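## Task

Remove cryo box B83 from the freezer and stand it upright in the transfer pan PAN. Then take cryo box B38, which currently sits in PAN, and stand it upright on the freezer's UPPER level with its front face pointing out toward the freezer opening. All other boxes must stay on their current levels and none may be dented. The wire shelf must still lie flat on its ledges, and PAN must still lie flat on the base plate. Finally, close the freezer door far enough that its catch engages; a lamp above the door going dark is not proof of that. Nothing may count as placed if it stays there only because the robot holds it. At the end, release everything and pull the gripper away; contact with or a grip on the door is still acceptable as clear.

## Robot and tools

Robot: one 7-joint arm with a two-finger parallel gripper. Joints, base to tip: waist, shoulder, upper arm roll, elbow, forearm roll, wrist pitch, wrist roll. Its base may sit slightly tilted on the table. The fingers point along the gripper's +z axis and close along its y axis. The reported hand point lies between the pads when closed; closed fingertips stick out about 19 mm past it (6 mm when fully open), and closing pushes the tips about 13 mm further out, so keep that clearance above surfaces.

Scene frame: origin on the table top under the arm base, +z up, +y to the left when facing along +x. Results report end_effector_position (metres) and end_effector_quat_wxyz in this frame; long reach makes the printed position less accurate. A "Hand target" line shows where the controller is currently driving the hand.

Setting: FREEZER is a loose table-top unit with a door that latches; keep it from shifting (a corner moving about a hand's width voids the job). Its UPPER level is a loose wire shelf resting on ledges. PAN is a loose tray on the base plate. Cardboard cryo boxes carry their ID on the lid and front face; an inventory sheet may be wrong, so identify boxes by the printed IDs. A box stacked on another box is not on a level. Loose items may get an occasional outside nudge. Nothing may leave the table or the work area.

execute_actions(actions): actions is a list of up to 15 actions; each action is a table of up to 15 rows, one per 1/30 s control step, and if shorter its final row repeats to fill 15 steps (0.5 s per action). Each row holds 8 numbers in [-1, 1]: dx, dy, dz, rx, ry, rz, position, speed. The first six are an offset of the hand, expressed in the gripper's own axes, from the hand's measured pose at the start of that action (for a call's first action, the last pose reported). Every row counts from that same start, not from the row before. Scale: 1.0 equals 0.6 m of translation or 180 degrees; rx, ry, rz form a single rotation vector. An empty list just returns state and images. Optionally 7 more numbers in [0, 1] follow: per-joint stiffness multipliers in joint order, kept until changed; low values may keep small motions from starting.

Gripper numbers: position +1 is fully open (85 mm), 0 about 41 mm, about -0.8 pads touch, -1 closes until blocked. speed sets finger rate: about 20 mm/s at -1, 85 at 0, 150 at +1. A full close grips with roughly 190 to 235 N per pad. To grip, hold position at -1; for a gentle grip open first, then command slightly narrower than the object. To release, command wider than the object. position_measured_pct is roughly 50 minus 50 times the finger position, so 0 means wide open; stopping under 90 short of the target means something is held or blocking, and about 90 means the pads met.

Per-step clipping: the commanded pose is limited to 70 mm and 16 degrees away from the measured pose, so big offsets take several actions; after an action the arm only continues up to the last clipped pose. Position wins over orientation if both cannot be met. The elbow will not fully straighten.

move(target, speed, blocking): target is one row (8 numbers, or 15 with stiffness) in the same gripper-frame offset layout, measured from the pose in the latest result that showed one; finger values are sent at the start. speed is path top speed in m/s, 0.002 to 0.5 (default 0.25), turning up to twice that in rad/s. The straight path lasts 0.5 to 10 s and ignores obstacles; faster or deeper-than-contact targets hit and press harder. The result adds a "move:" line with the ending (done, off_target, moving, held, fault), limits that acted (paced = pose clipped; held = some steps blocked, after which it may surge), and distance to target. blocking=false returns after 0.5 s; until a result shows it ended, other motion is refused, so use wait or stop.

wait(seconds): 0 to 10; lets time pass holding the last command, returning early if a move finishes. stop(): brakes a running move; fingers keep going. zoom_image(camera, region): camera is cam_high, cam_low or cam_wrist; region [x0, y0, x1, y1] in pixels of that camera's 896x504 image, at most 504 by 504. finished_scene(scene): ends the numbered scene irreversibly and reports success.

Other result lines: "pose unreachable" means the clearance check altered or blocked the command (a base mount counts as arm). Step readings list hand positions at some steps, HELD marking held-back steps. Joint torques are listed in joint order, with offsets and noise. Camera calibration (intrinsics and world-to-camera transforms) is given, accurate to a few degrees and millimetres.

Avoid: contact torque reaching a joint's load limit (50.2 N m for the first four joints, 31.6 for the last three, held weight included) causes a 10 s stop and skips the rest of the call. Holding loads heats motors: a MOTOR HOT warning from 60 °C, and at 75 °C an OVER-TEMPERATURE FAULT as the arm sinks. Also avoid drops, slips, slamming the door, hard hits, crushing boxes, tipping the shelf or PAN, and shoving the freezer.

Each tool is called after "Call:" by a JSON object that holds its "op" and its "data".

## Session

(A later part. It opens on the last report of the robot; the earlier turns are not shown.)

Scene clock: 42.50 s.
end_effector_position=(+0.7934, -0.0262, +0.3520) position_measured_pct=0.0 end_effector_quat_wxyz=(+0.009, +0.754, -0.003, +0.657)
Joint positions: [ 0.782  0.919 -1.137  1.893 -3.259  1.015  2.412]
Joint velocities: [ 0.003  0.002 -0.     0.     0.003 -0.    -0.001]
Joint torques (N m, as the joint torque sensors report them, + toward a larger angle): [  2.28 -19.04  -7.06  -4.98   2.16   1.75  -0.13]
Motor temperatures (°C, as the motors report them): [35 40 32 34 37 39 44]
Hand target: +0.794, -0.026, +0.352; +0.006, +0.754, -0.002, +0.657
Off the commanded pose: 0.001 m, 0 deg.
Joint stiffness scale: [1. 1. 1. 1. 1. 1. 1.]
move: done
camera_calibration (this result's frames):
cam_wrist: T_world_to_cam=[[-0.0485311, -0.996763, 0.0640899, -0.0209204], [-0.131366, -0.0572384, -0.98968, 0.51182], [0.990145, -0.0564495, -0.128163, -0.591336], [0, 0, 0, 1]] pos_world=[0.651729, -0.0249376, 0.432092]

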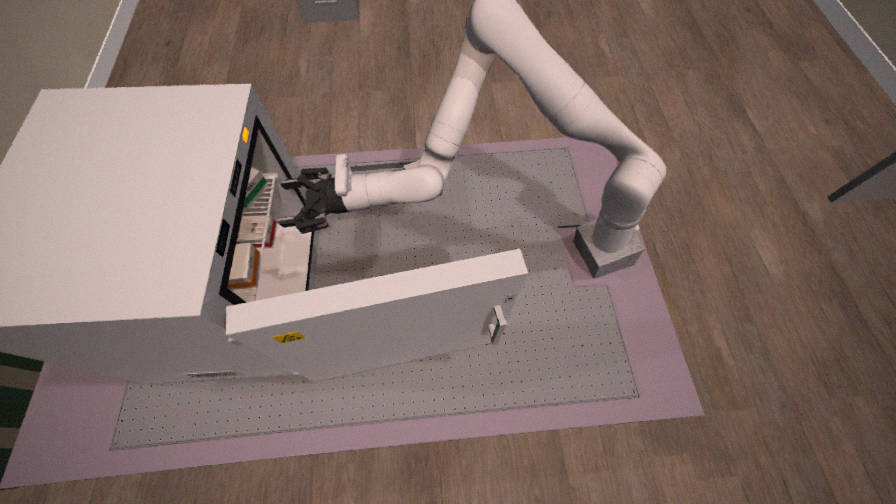

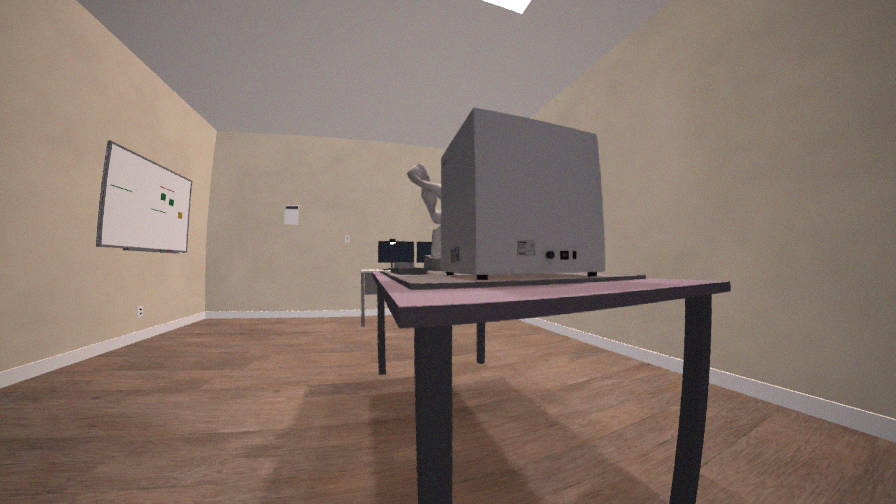

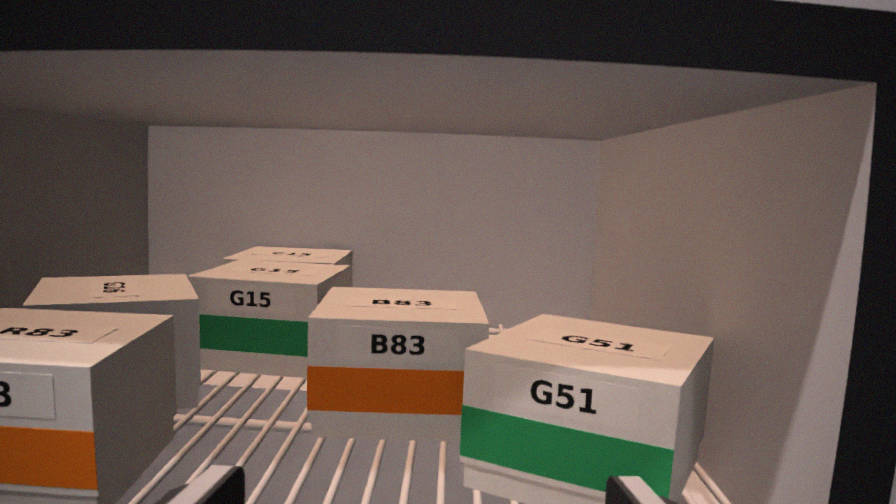

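Call:
{"op": "move", "data": {"target": [0,0.105,0.03,-0.07,0.02,0.01,-0.2,0], "speed": 0.1}}

Call:
{"op": "move", "data": {"target": [0,-0.035,0.15,0,0,0,-0.2,0], "speed": 0.03}}

Scene clock: 44.03 s.
end_effector_position=(+0.8101, -0.0857, +0.3534) position_measured_pct=59.9 end_effector_quat_wxyz=(+0.076, +0.727, -0.084, +0.678)
Joint positions: [ 0.72   0.963 -1.088  1.816 -3.335  1.201  2.416]
Joint velocities: [-0.01   0.003  0.003 -0.003  0.     0.001 -0.   ]
Joint torques (N m, as the joint torque sensors report them, + toward a larger angle): [  2.4  -19.68  -6.67  -4.97   2.23   1.8   -0.11]
Motor temperatures (°C, as the motors report them): [35 40 32 34 37 39 44]
Hand target: +0.810, -0.089, +0.350; +0.081, +0.727, -0.086, +0.676
Off the commanded pose: 0.005 m, 1 deg.
Joint stiffness scale: [1. 1. 1. 1. 1. 1. 1.]
move: off_target
camera_calibration (this result's frames):
cam_wrist: T_world_to_cam=[[-0.259632, -0.964488, 0.0485235, 0.0997052], [-0.0714045, -0.0309361, -0.996968, 0.468254], [0.963064, -0.26231, -0.0608367, -0.630608], [0, 0, 0, 1]] pos_world=[0.666638, -0.0547641, 0.423632]

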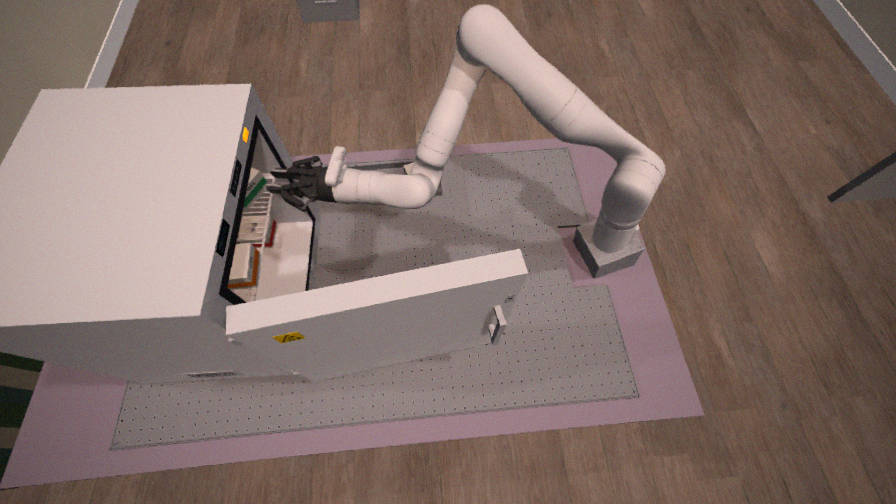

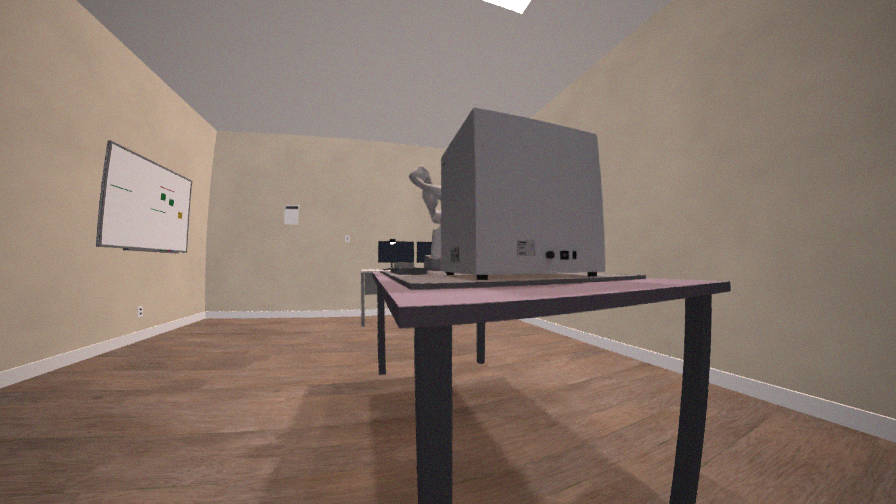

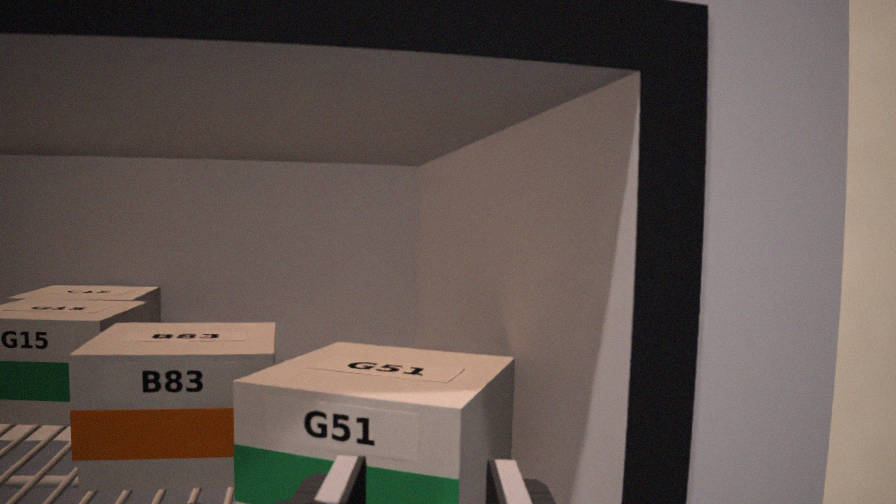

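Scene clock: 47.40 s.
end_effector_position=(+0.9017, -0.0853, +0.3538) position_measured_pct=59.9 end_effector_quat_wxyz=(+0.075, +0.722, -0.084, +0.682)
Joint positions: [ 0.603  1.046 -1.063  1.469 -3.341  0.999  2.498]
Joint velocities: [-0.003  0.004 -0.    -0.005 -0.002  0.     0.003]
Joint torques (N m, as the joint torque sensors report them, + toward a larger angle): [  2.03 -22.98  -6.92  -5.36   2.19   1.3   -0.17]
Motor temperatures (°C, as the motors report them): [35 40 32 34 37 39 44]
Hand target: +0.902, -0.086, +0.347; +0.076, +0.727, -0.084, +0.678
Off the commanded pose: 0.007 m, 1 deg.
Joint stiffness scale: [1. 1. 1. 1. 1. 1. 1.]
move: off_target
camera_calibration (this result's frames):
cam_wrist: T_world_to_cam=[[-0.260266, -0.964513, 0.0444449, 0.125871], [-0.0583291, -0.030241, -0.997839, 0.463814], [0.963773, -0.262296, -0.0483885, -0.723728], [0, 0, 0, 1]] pos_world=[0.757324, -0.0544011, 0.422197]

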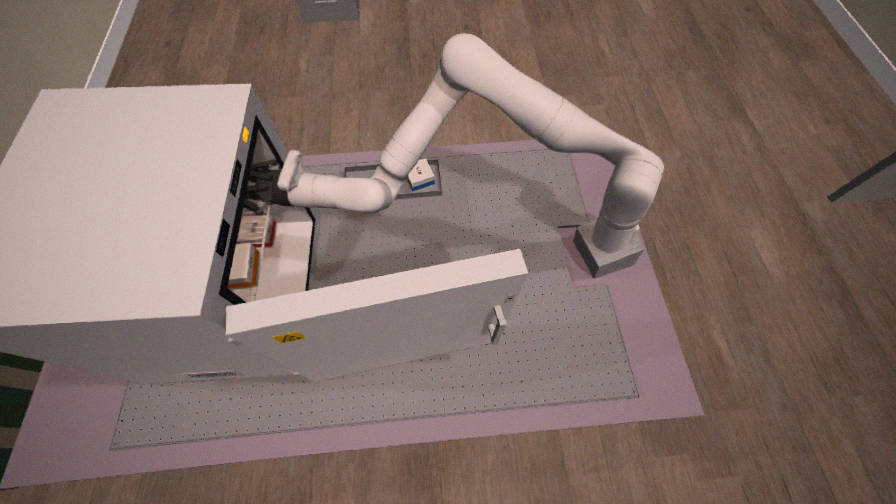

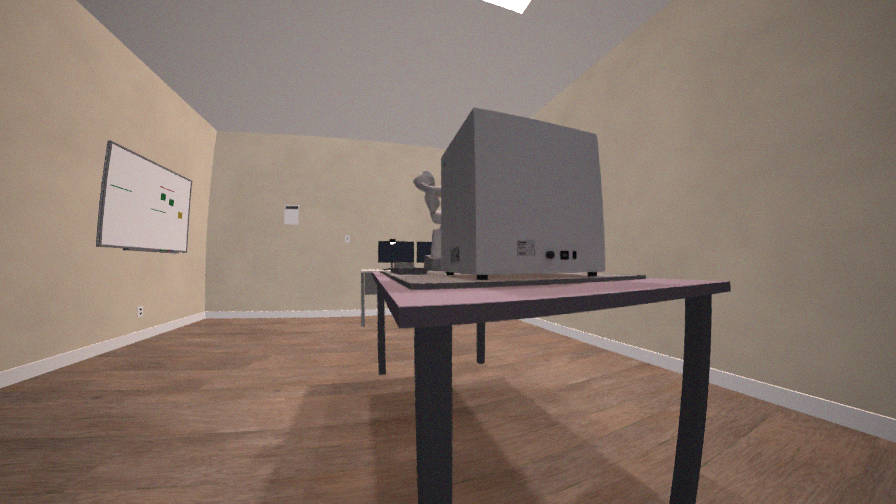

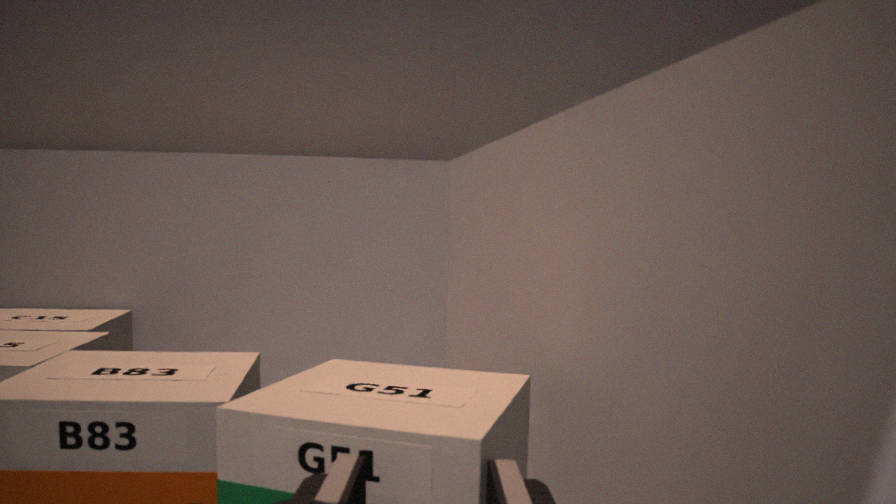

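Call:
{"op": "move", "data": {"target": [-0.005,-0.016,0.075,0,0,0,-0.2,0], "speed": 0.025}}

Call:
{"op": "move", "data": {"target": [0,0.03,-0.15,0,0,0,-0.2,0], "speed": 0.08}}

Call:
{"op": "move", "data": {"target": [0,-0.12,-0.04,0.1,-0.02,0,0.9,-0.7], "speed": 0.1}}

Scene clock: 49.63 s.
end_effector_position=(+0.9468, -0.0867, +0.3549) position_measured_pct=59.9 end_effector_quat_wxyz=(+0.075, +0.718, -0.086, +0.687)
Joint positions: [ 0.536  1.097 -1.052  1.273 -3.341  0.894  2.539]
Joint velocities: [-0.004  0.007  0.    -0.007 -0.    -0.002  0.004]
Joint torques (N m, as the joint torque sensors report them, + toward a larger angle): [  1.72 -24.75  -6.63  -5.66   2.12   1.04  -0.15]
Motor temperatures (°C, as the motors report them): [35 40 32 34 37 39 44]
Hand target: +0.947, -0.086, +0.348; +0.075, +0.722, -0.084, +0.682
Off the commanded pose: 0.007 m, 1 deg.
Joint stiffness scale: [1. 1. 1. 1. 1. 1. 1.]
move: off_target
camera_calibration (this result's frames):
cam_wrist: T_world_to_cam=[[-0.262639, -0.964062, 0.0400581, 0.140087], [-0.0461555, -0.0289156, -0.998516, 0.456362], [0.96379, -0.264098, -0.0369024, -0.771701], [0, 0, 0, 1]] pos_world=[0.801614, -0.0555557, 0.421596]

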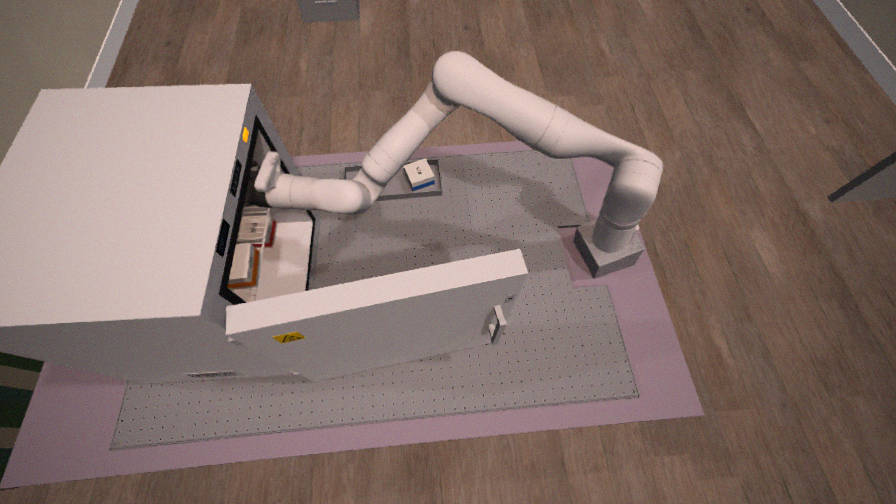

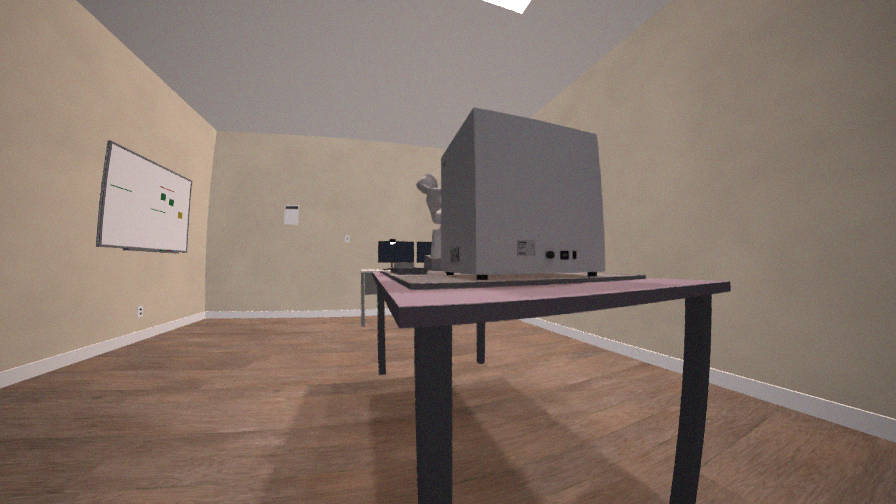

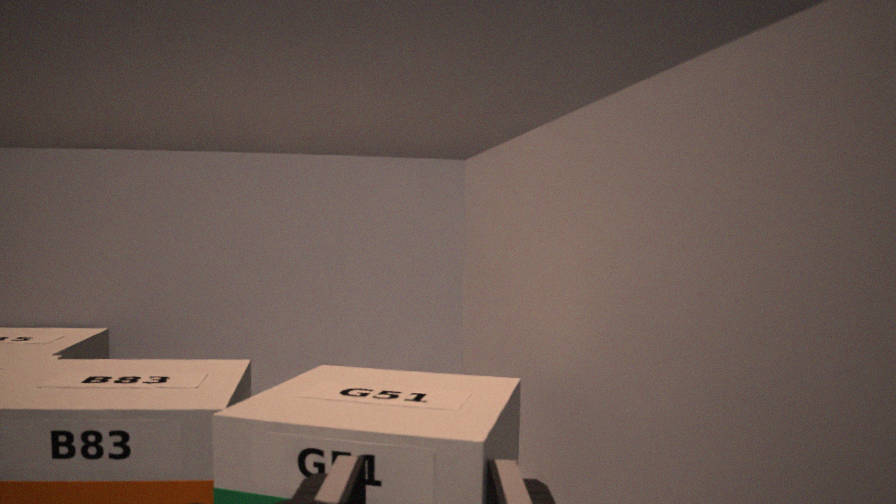

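Scene clock: 51.23 s.
end_effector_position=(+0.8557, -0.0849, +0.3533) position_measured_pct=59.9 end_effector_quat_wxyz=(+0.077, +0.722, -0.086, +0.682)
Joint positions: [ 0.659  1.005 -1.071  1.649 -3.332  1.116  2.45 ]
Joint velocities: [ 0.003 -0.004 -0.     0.001  0.001 -0.    -0.001]
Joint torques (N m, as the joint torque sensors report them, + toward a larger angle): [  2.18 -21.92  -7.04  -5.56   2.41   1.57  -0.18]
Motor temperatures (°C, as the motors report them): [35 40 32 34 37 39 44]
Hand target: +0.855, -0.084, +0.359; +0.075, +0.718, -0.086, +0.687
Off the commanded pose: 0.006 m, 1 deg.
Joint stiffness scale: [1. 1. 1. 1. 1. 1. 1.]
move: off_target
camera_calibration (this result's frames):
cam_wrist: T_world_to_cam=[[-0.263892, -0.963501, 0.0450263, 0.117364], [-0.0580453, -0.0307332, -0.997841, 0.460327], [0.962804, -0.265935, -0.0478164, -0.679005], [0, 0, 0, 1]] pos_world=[0.71144, -0.0533441, 0.421581]

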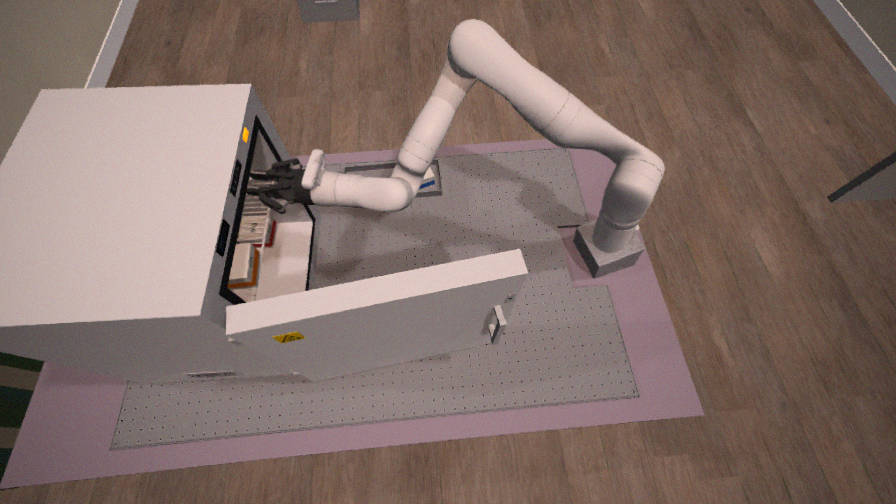

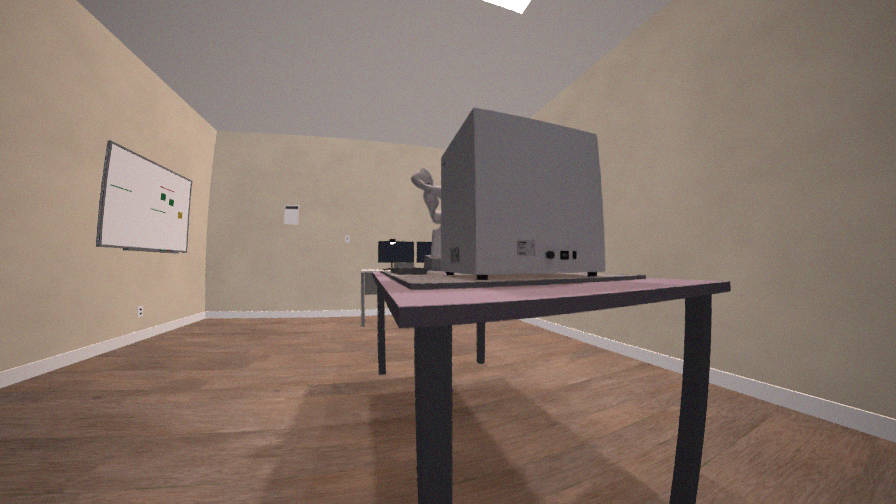

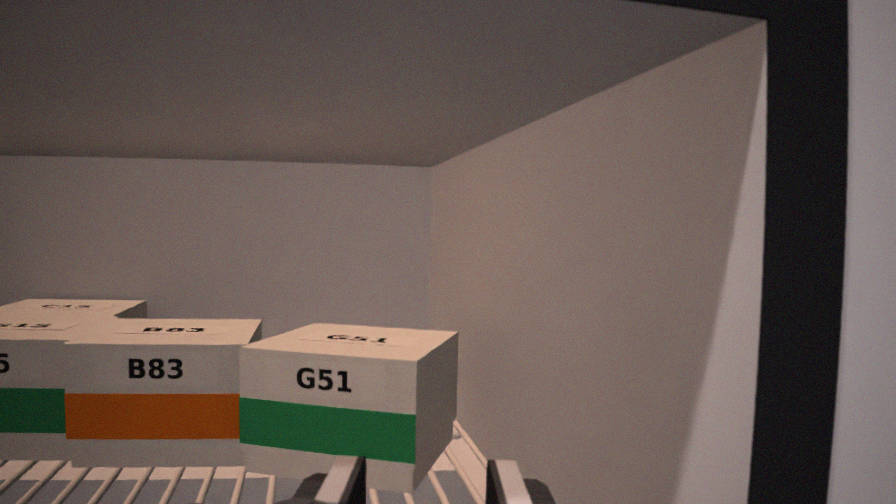

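Scene clock: 53.10 s.
end_effector_position=(+0.8493, -0.0113, +0.3549) position_measured_pct=5.2 end_effector_quat_wxyz=(-0.035, +0.746, +0.019, +0.664)
Joint positions: [ 0.751  0.995 -1.149  1.688 -3.144  0.812  2.39 ]
Joint velocities: [ 0.012  0.    -0.004  0.001  0.001 -0.005  0.   ]
Joint torques (N m, as the joint torque sensors report them, + toward a larger angle): [  2.03 -20.52  -7.74  -5.26   1.72   1.96  -0.28]
Motor temperatures (°C, as the motors report them): [35 40 32 34 37 39 44]
Hand target: +0.849, -0.009, +0.355; -0.040, +0.746, +0.020, +0.664
Off the commanded pose: 0.002 m, 1 deg.
Joint stiffness scale: [1. 1. 1. 1. 1. 1. 1.]
move: done
camera_calibration (this result's frames):
cam_wrist: T_world_to_cam=[[0.0410758, -0.998779, 0.027453, -0.0666603], [-0.10513, -0.031644, -0.993955, 0.502483], [0.99361, 0.0379414, -0.106301, -0.655147], [0, 0, 0, 1]] pos_world=[0.706524, -0.0258211, 0.431633]

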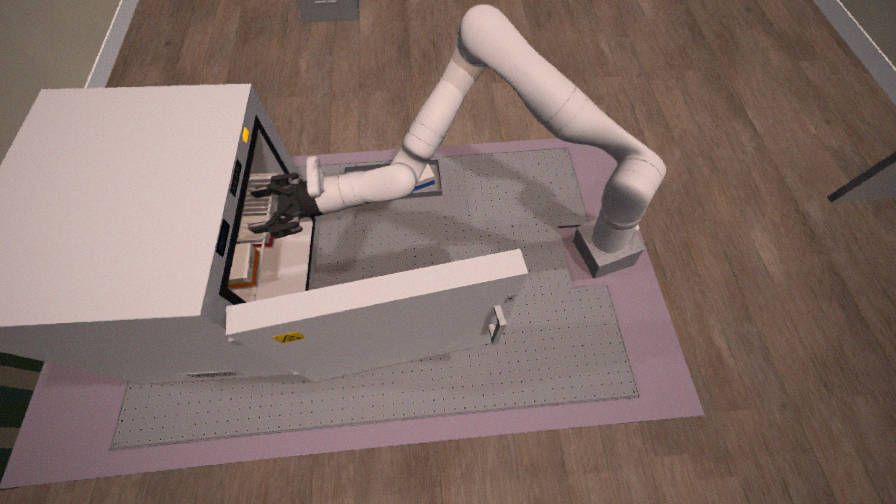

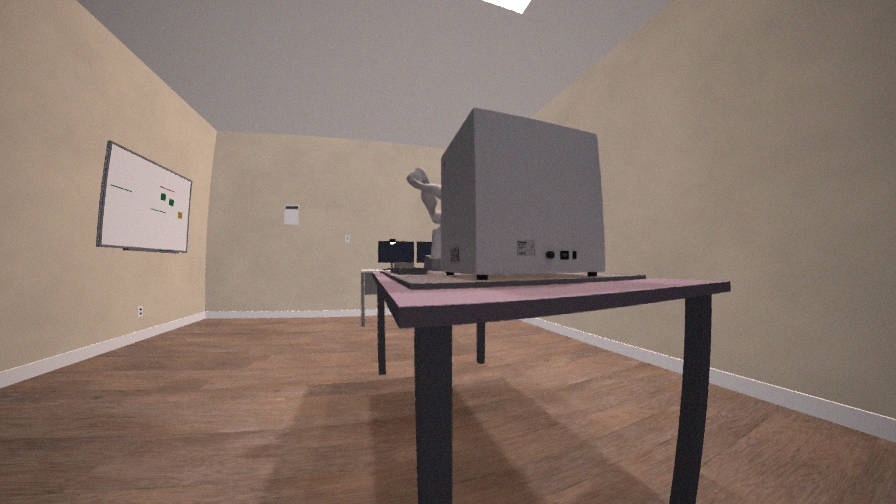

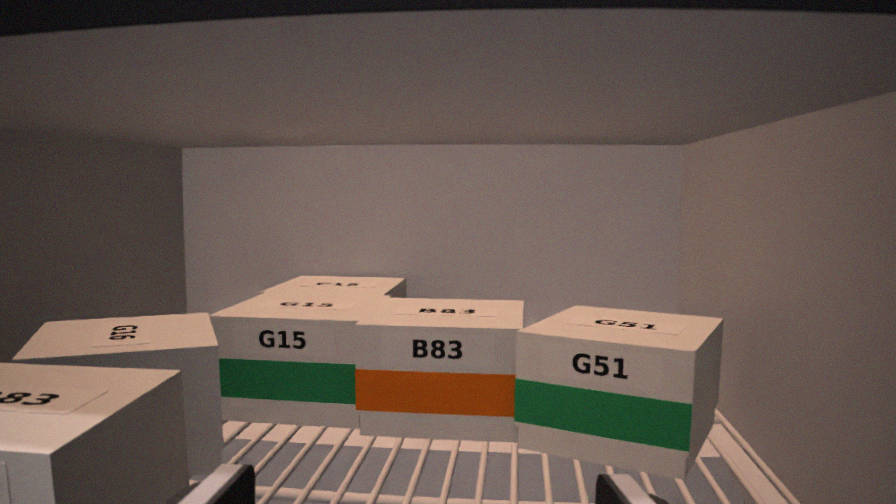

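Call:
{"op": "move", "data": {"target": [0.005,0.15,0.07,-0.14,0.015,0.02,-1,1], "speed": 0.08}}

Call:
{"op": "move", "data": {"target": [-0.005,-0.02,0.06,0,0,0,-1,1], "speed": 0.03}}

Scene clock: 56.47 s.
end_effector_position=(+0.8986, -0.0942, +0.3547) position_measured_pct=91.7 end_effector_quat_wxyz=(+0.102, +0.719, -0.148, +0.671)
Joint positions: [ 0.541  1.034 -1.059  1.437 -3.492  1.112  2.526]
Joint velocities: [-0.004  0.001 -0.    -0.003 -0.     0.    -0.   ]
Joint torques (N m, as the joint torque sensors report them, + toward a larger angle): [  1.97 -24.14  -6.53  -5.77   2.48   1.41  -0.19]
Motor temperatures (°C, as the motors report them): [35 40 32 34 37 39 44]
Hand target: +0.898, -0.098, +0.351; +0.107, +0.720, -0.150, +0.669
Off the commanded pose: 0.005 m, 1 deg.
Joint stiffness scale: [1. 1. 1. 1. 1. 1. 1.]
move: off_target
camera_calibration (this result's frames):
cam_wrist: T_world_to_cam=[[-0.383628, -0.923488, -0.00048513, 0.24717], [-0.0649158, 0.0274908, -0.997512, 0.475489], [0.921203, -0.382642, -0.0704952, -0.688242], [0, 0, 0, 1]] pos_world=[0.759699, -0.0481636, 0.425908]

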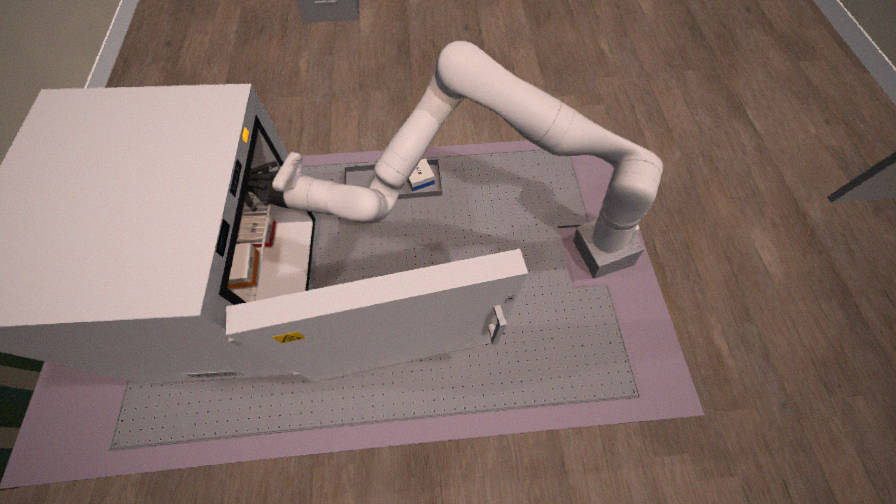

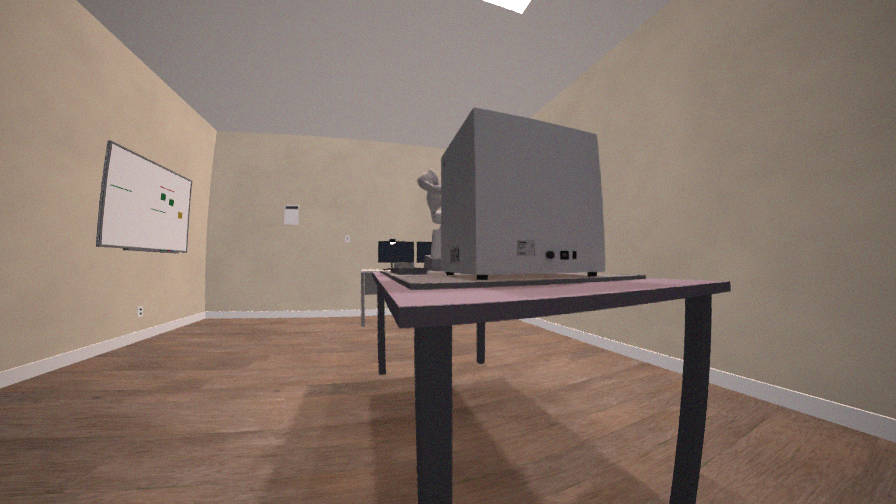

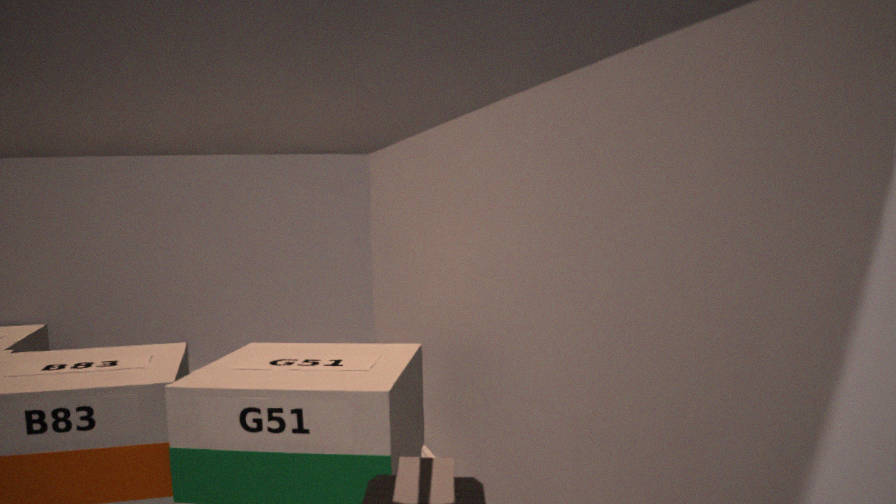

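Scene clock: 58.03 s.
end_effector_position=(+0.9353, -0.0958, +0.3537) position_measured_pct=91.7 end_effector_quat_wxyz=(+0.101, +0.716, -0.151, +0.674)
Joint positions: [ 0.49   1.081 -1.055  1.275 -3.492  1.028  2.573]
Joint velocities: [-0.004  0.007 -0.    -0.005  0.003 -0.001  0.003]
Joint torques (N m, as the joint torque sensors report them, + toward a larger angle): [  2.12 -25.83  -6.16  -6.42   2.54   1.36  -0.23]
Motor temperatures (°C, as the motors report them): [35 41 32 34 37 39 44]
Hand target: +0.936, -0.095, +0.350; +0.102, +0.719, -0.148, +0.671
Off the commanded pose: 0.004 m, 1 deg.
Joint stiffness scale: [1. 1. 1. 1. 1. 1. 1.]
move: off_target
camera_calibration (this result's frames):
cam_wrist: T_world_to_cam=[[-0.386421, -0.922288, -0.00802579, 0.265156], [-0.0568713, 0.0325113, -0.997852, 0.469998], [0.920567, -0.385134, -0.0650148, -0.724303], [0, 0, 0, 1]] pos_world=[0.795961, -0.049684, 0.424026]

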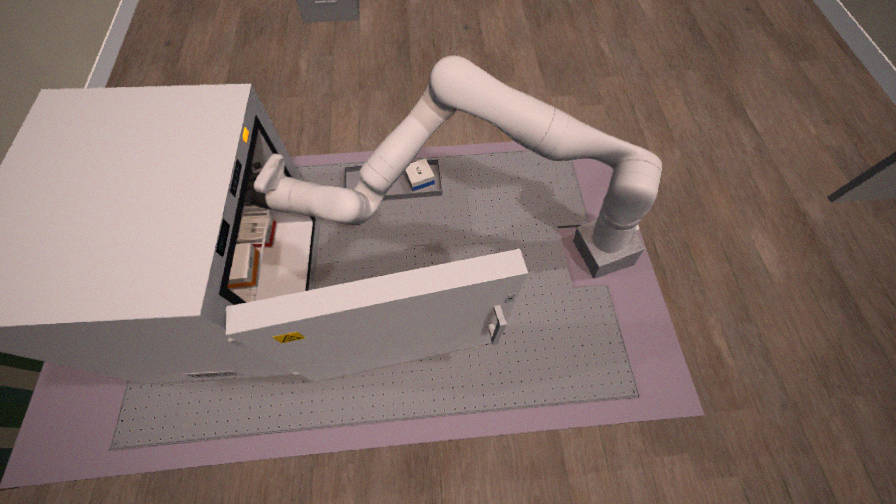

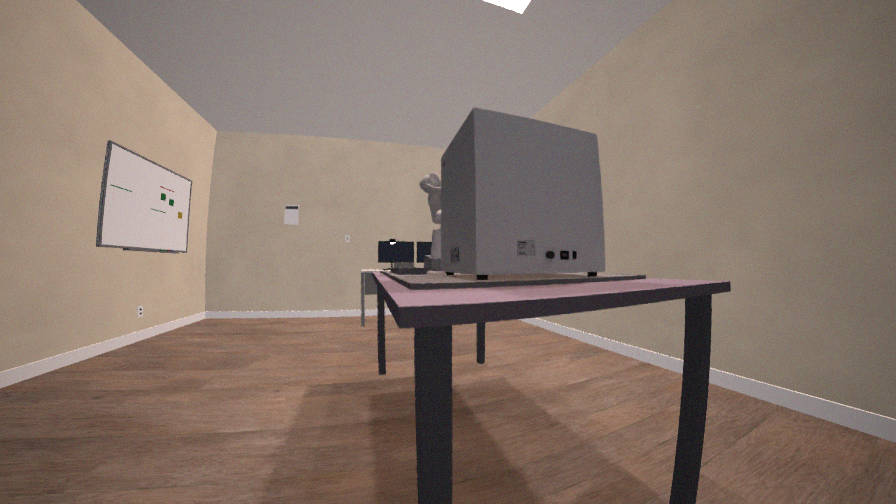

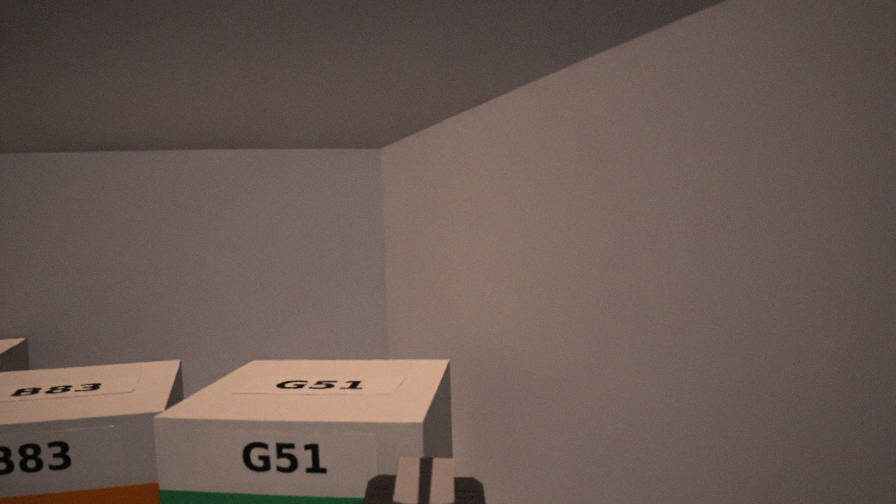

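Push along the gripper axis (toward the wall) to rotate.

Call:
{"op": "move", "data": {"target": [-0.003,0.005,0.06,0,0,-0.02,-1,1], "speed": 0.015}}

Scene clock: 60.73 s.
end_effector_position=(+0.9672, -0.1053, +0.3524) position_measured_pct=91.7 end_effector_quat_wxyz=(+0.116, +0.720, -0.130, +0.672)
Joint positions: [ 0.453  1.119 -1.038  1.123 -3.492  0.922  2.66 ]
Joint velocities: [-0.003  0.003  0.    -0.006  0.002 -0.002  0.006]
Joint torques (N m, as the joint torque sensors report them, + toward a larger angle): [  5.51 -26.08  -4.77  -7.85   2.07   1.64  -0.33]
Motor temperatures (°C, as the motors report them): [35 41 32 34 37 39 44]
Hand target: +0.968, -0.111, +0.349; +0.122, +0.721, -0.129, +0.670
Off the commanded pose: 0.007 m, 1 deg.
Joint stiffness scale: [1. 1. 1. 1. 1. 1. 1.]
move: off_target
camera_calibration (this result's frames):
cam_wrist: T_world_to_cam=[[-0.37681, -0.925235, 0.044198, 0.240705], [-0.0732502, -0.0178017, -0.997155, 0.481173], [0.92339, -0.378976, -0.0610659, -0.760906], [0, 0, 0, 1]] pos_world=[0.828559, -0.0570907, 0.4227]

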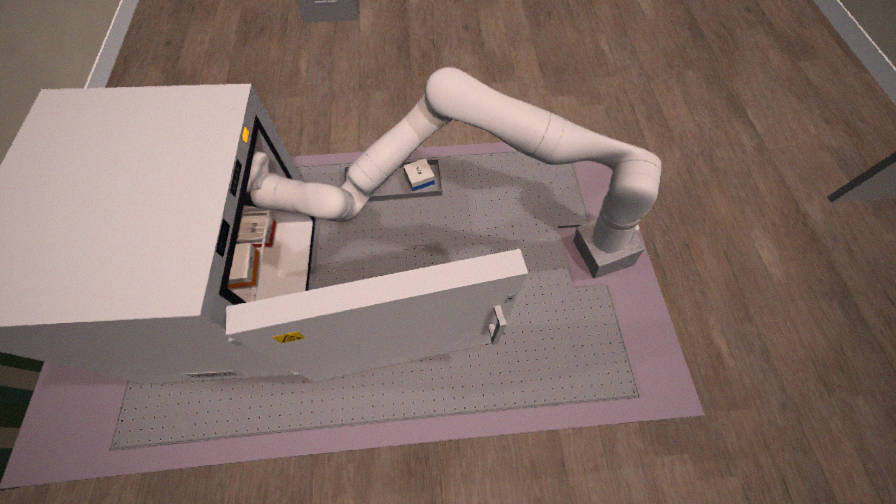

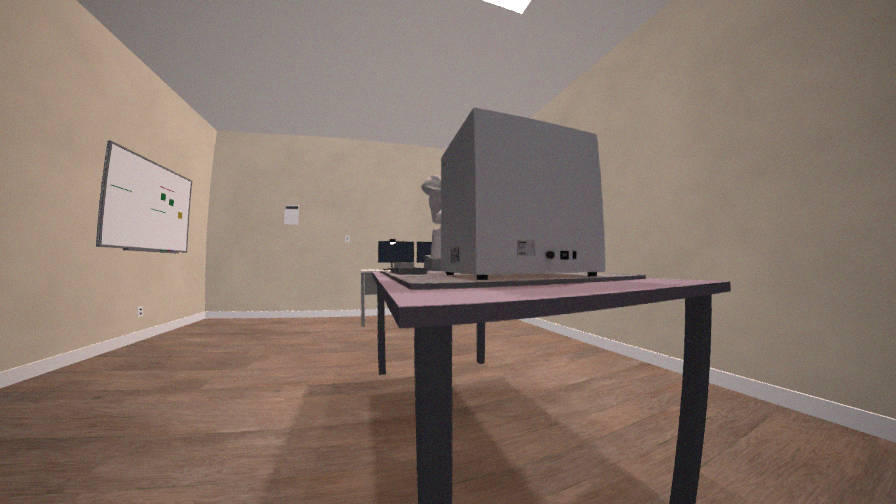

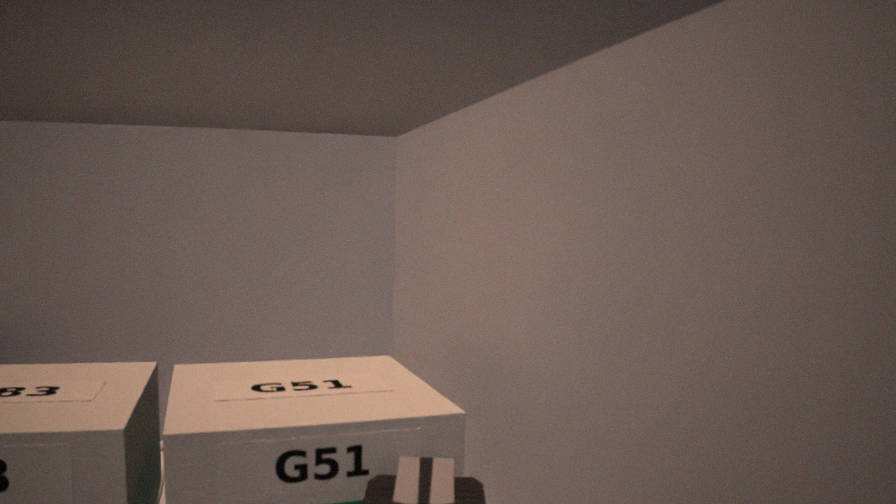

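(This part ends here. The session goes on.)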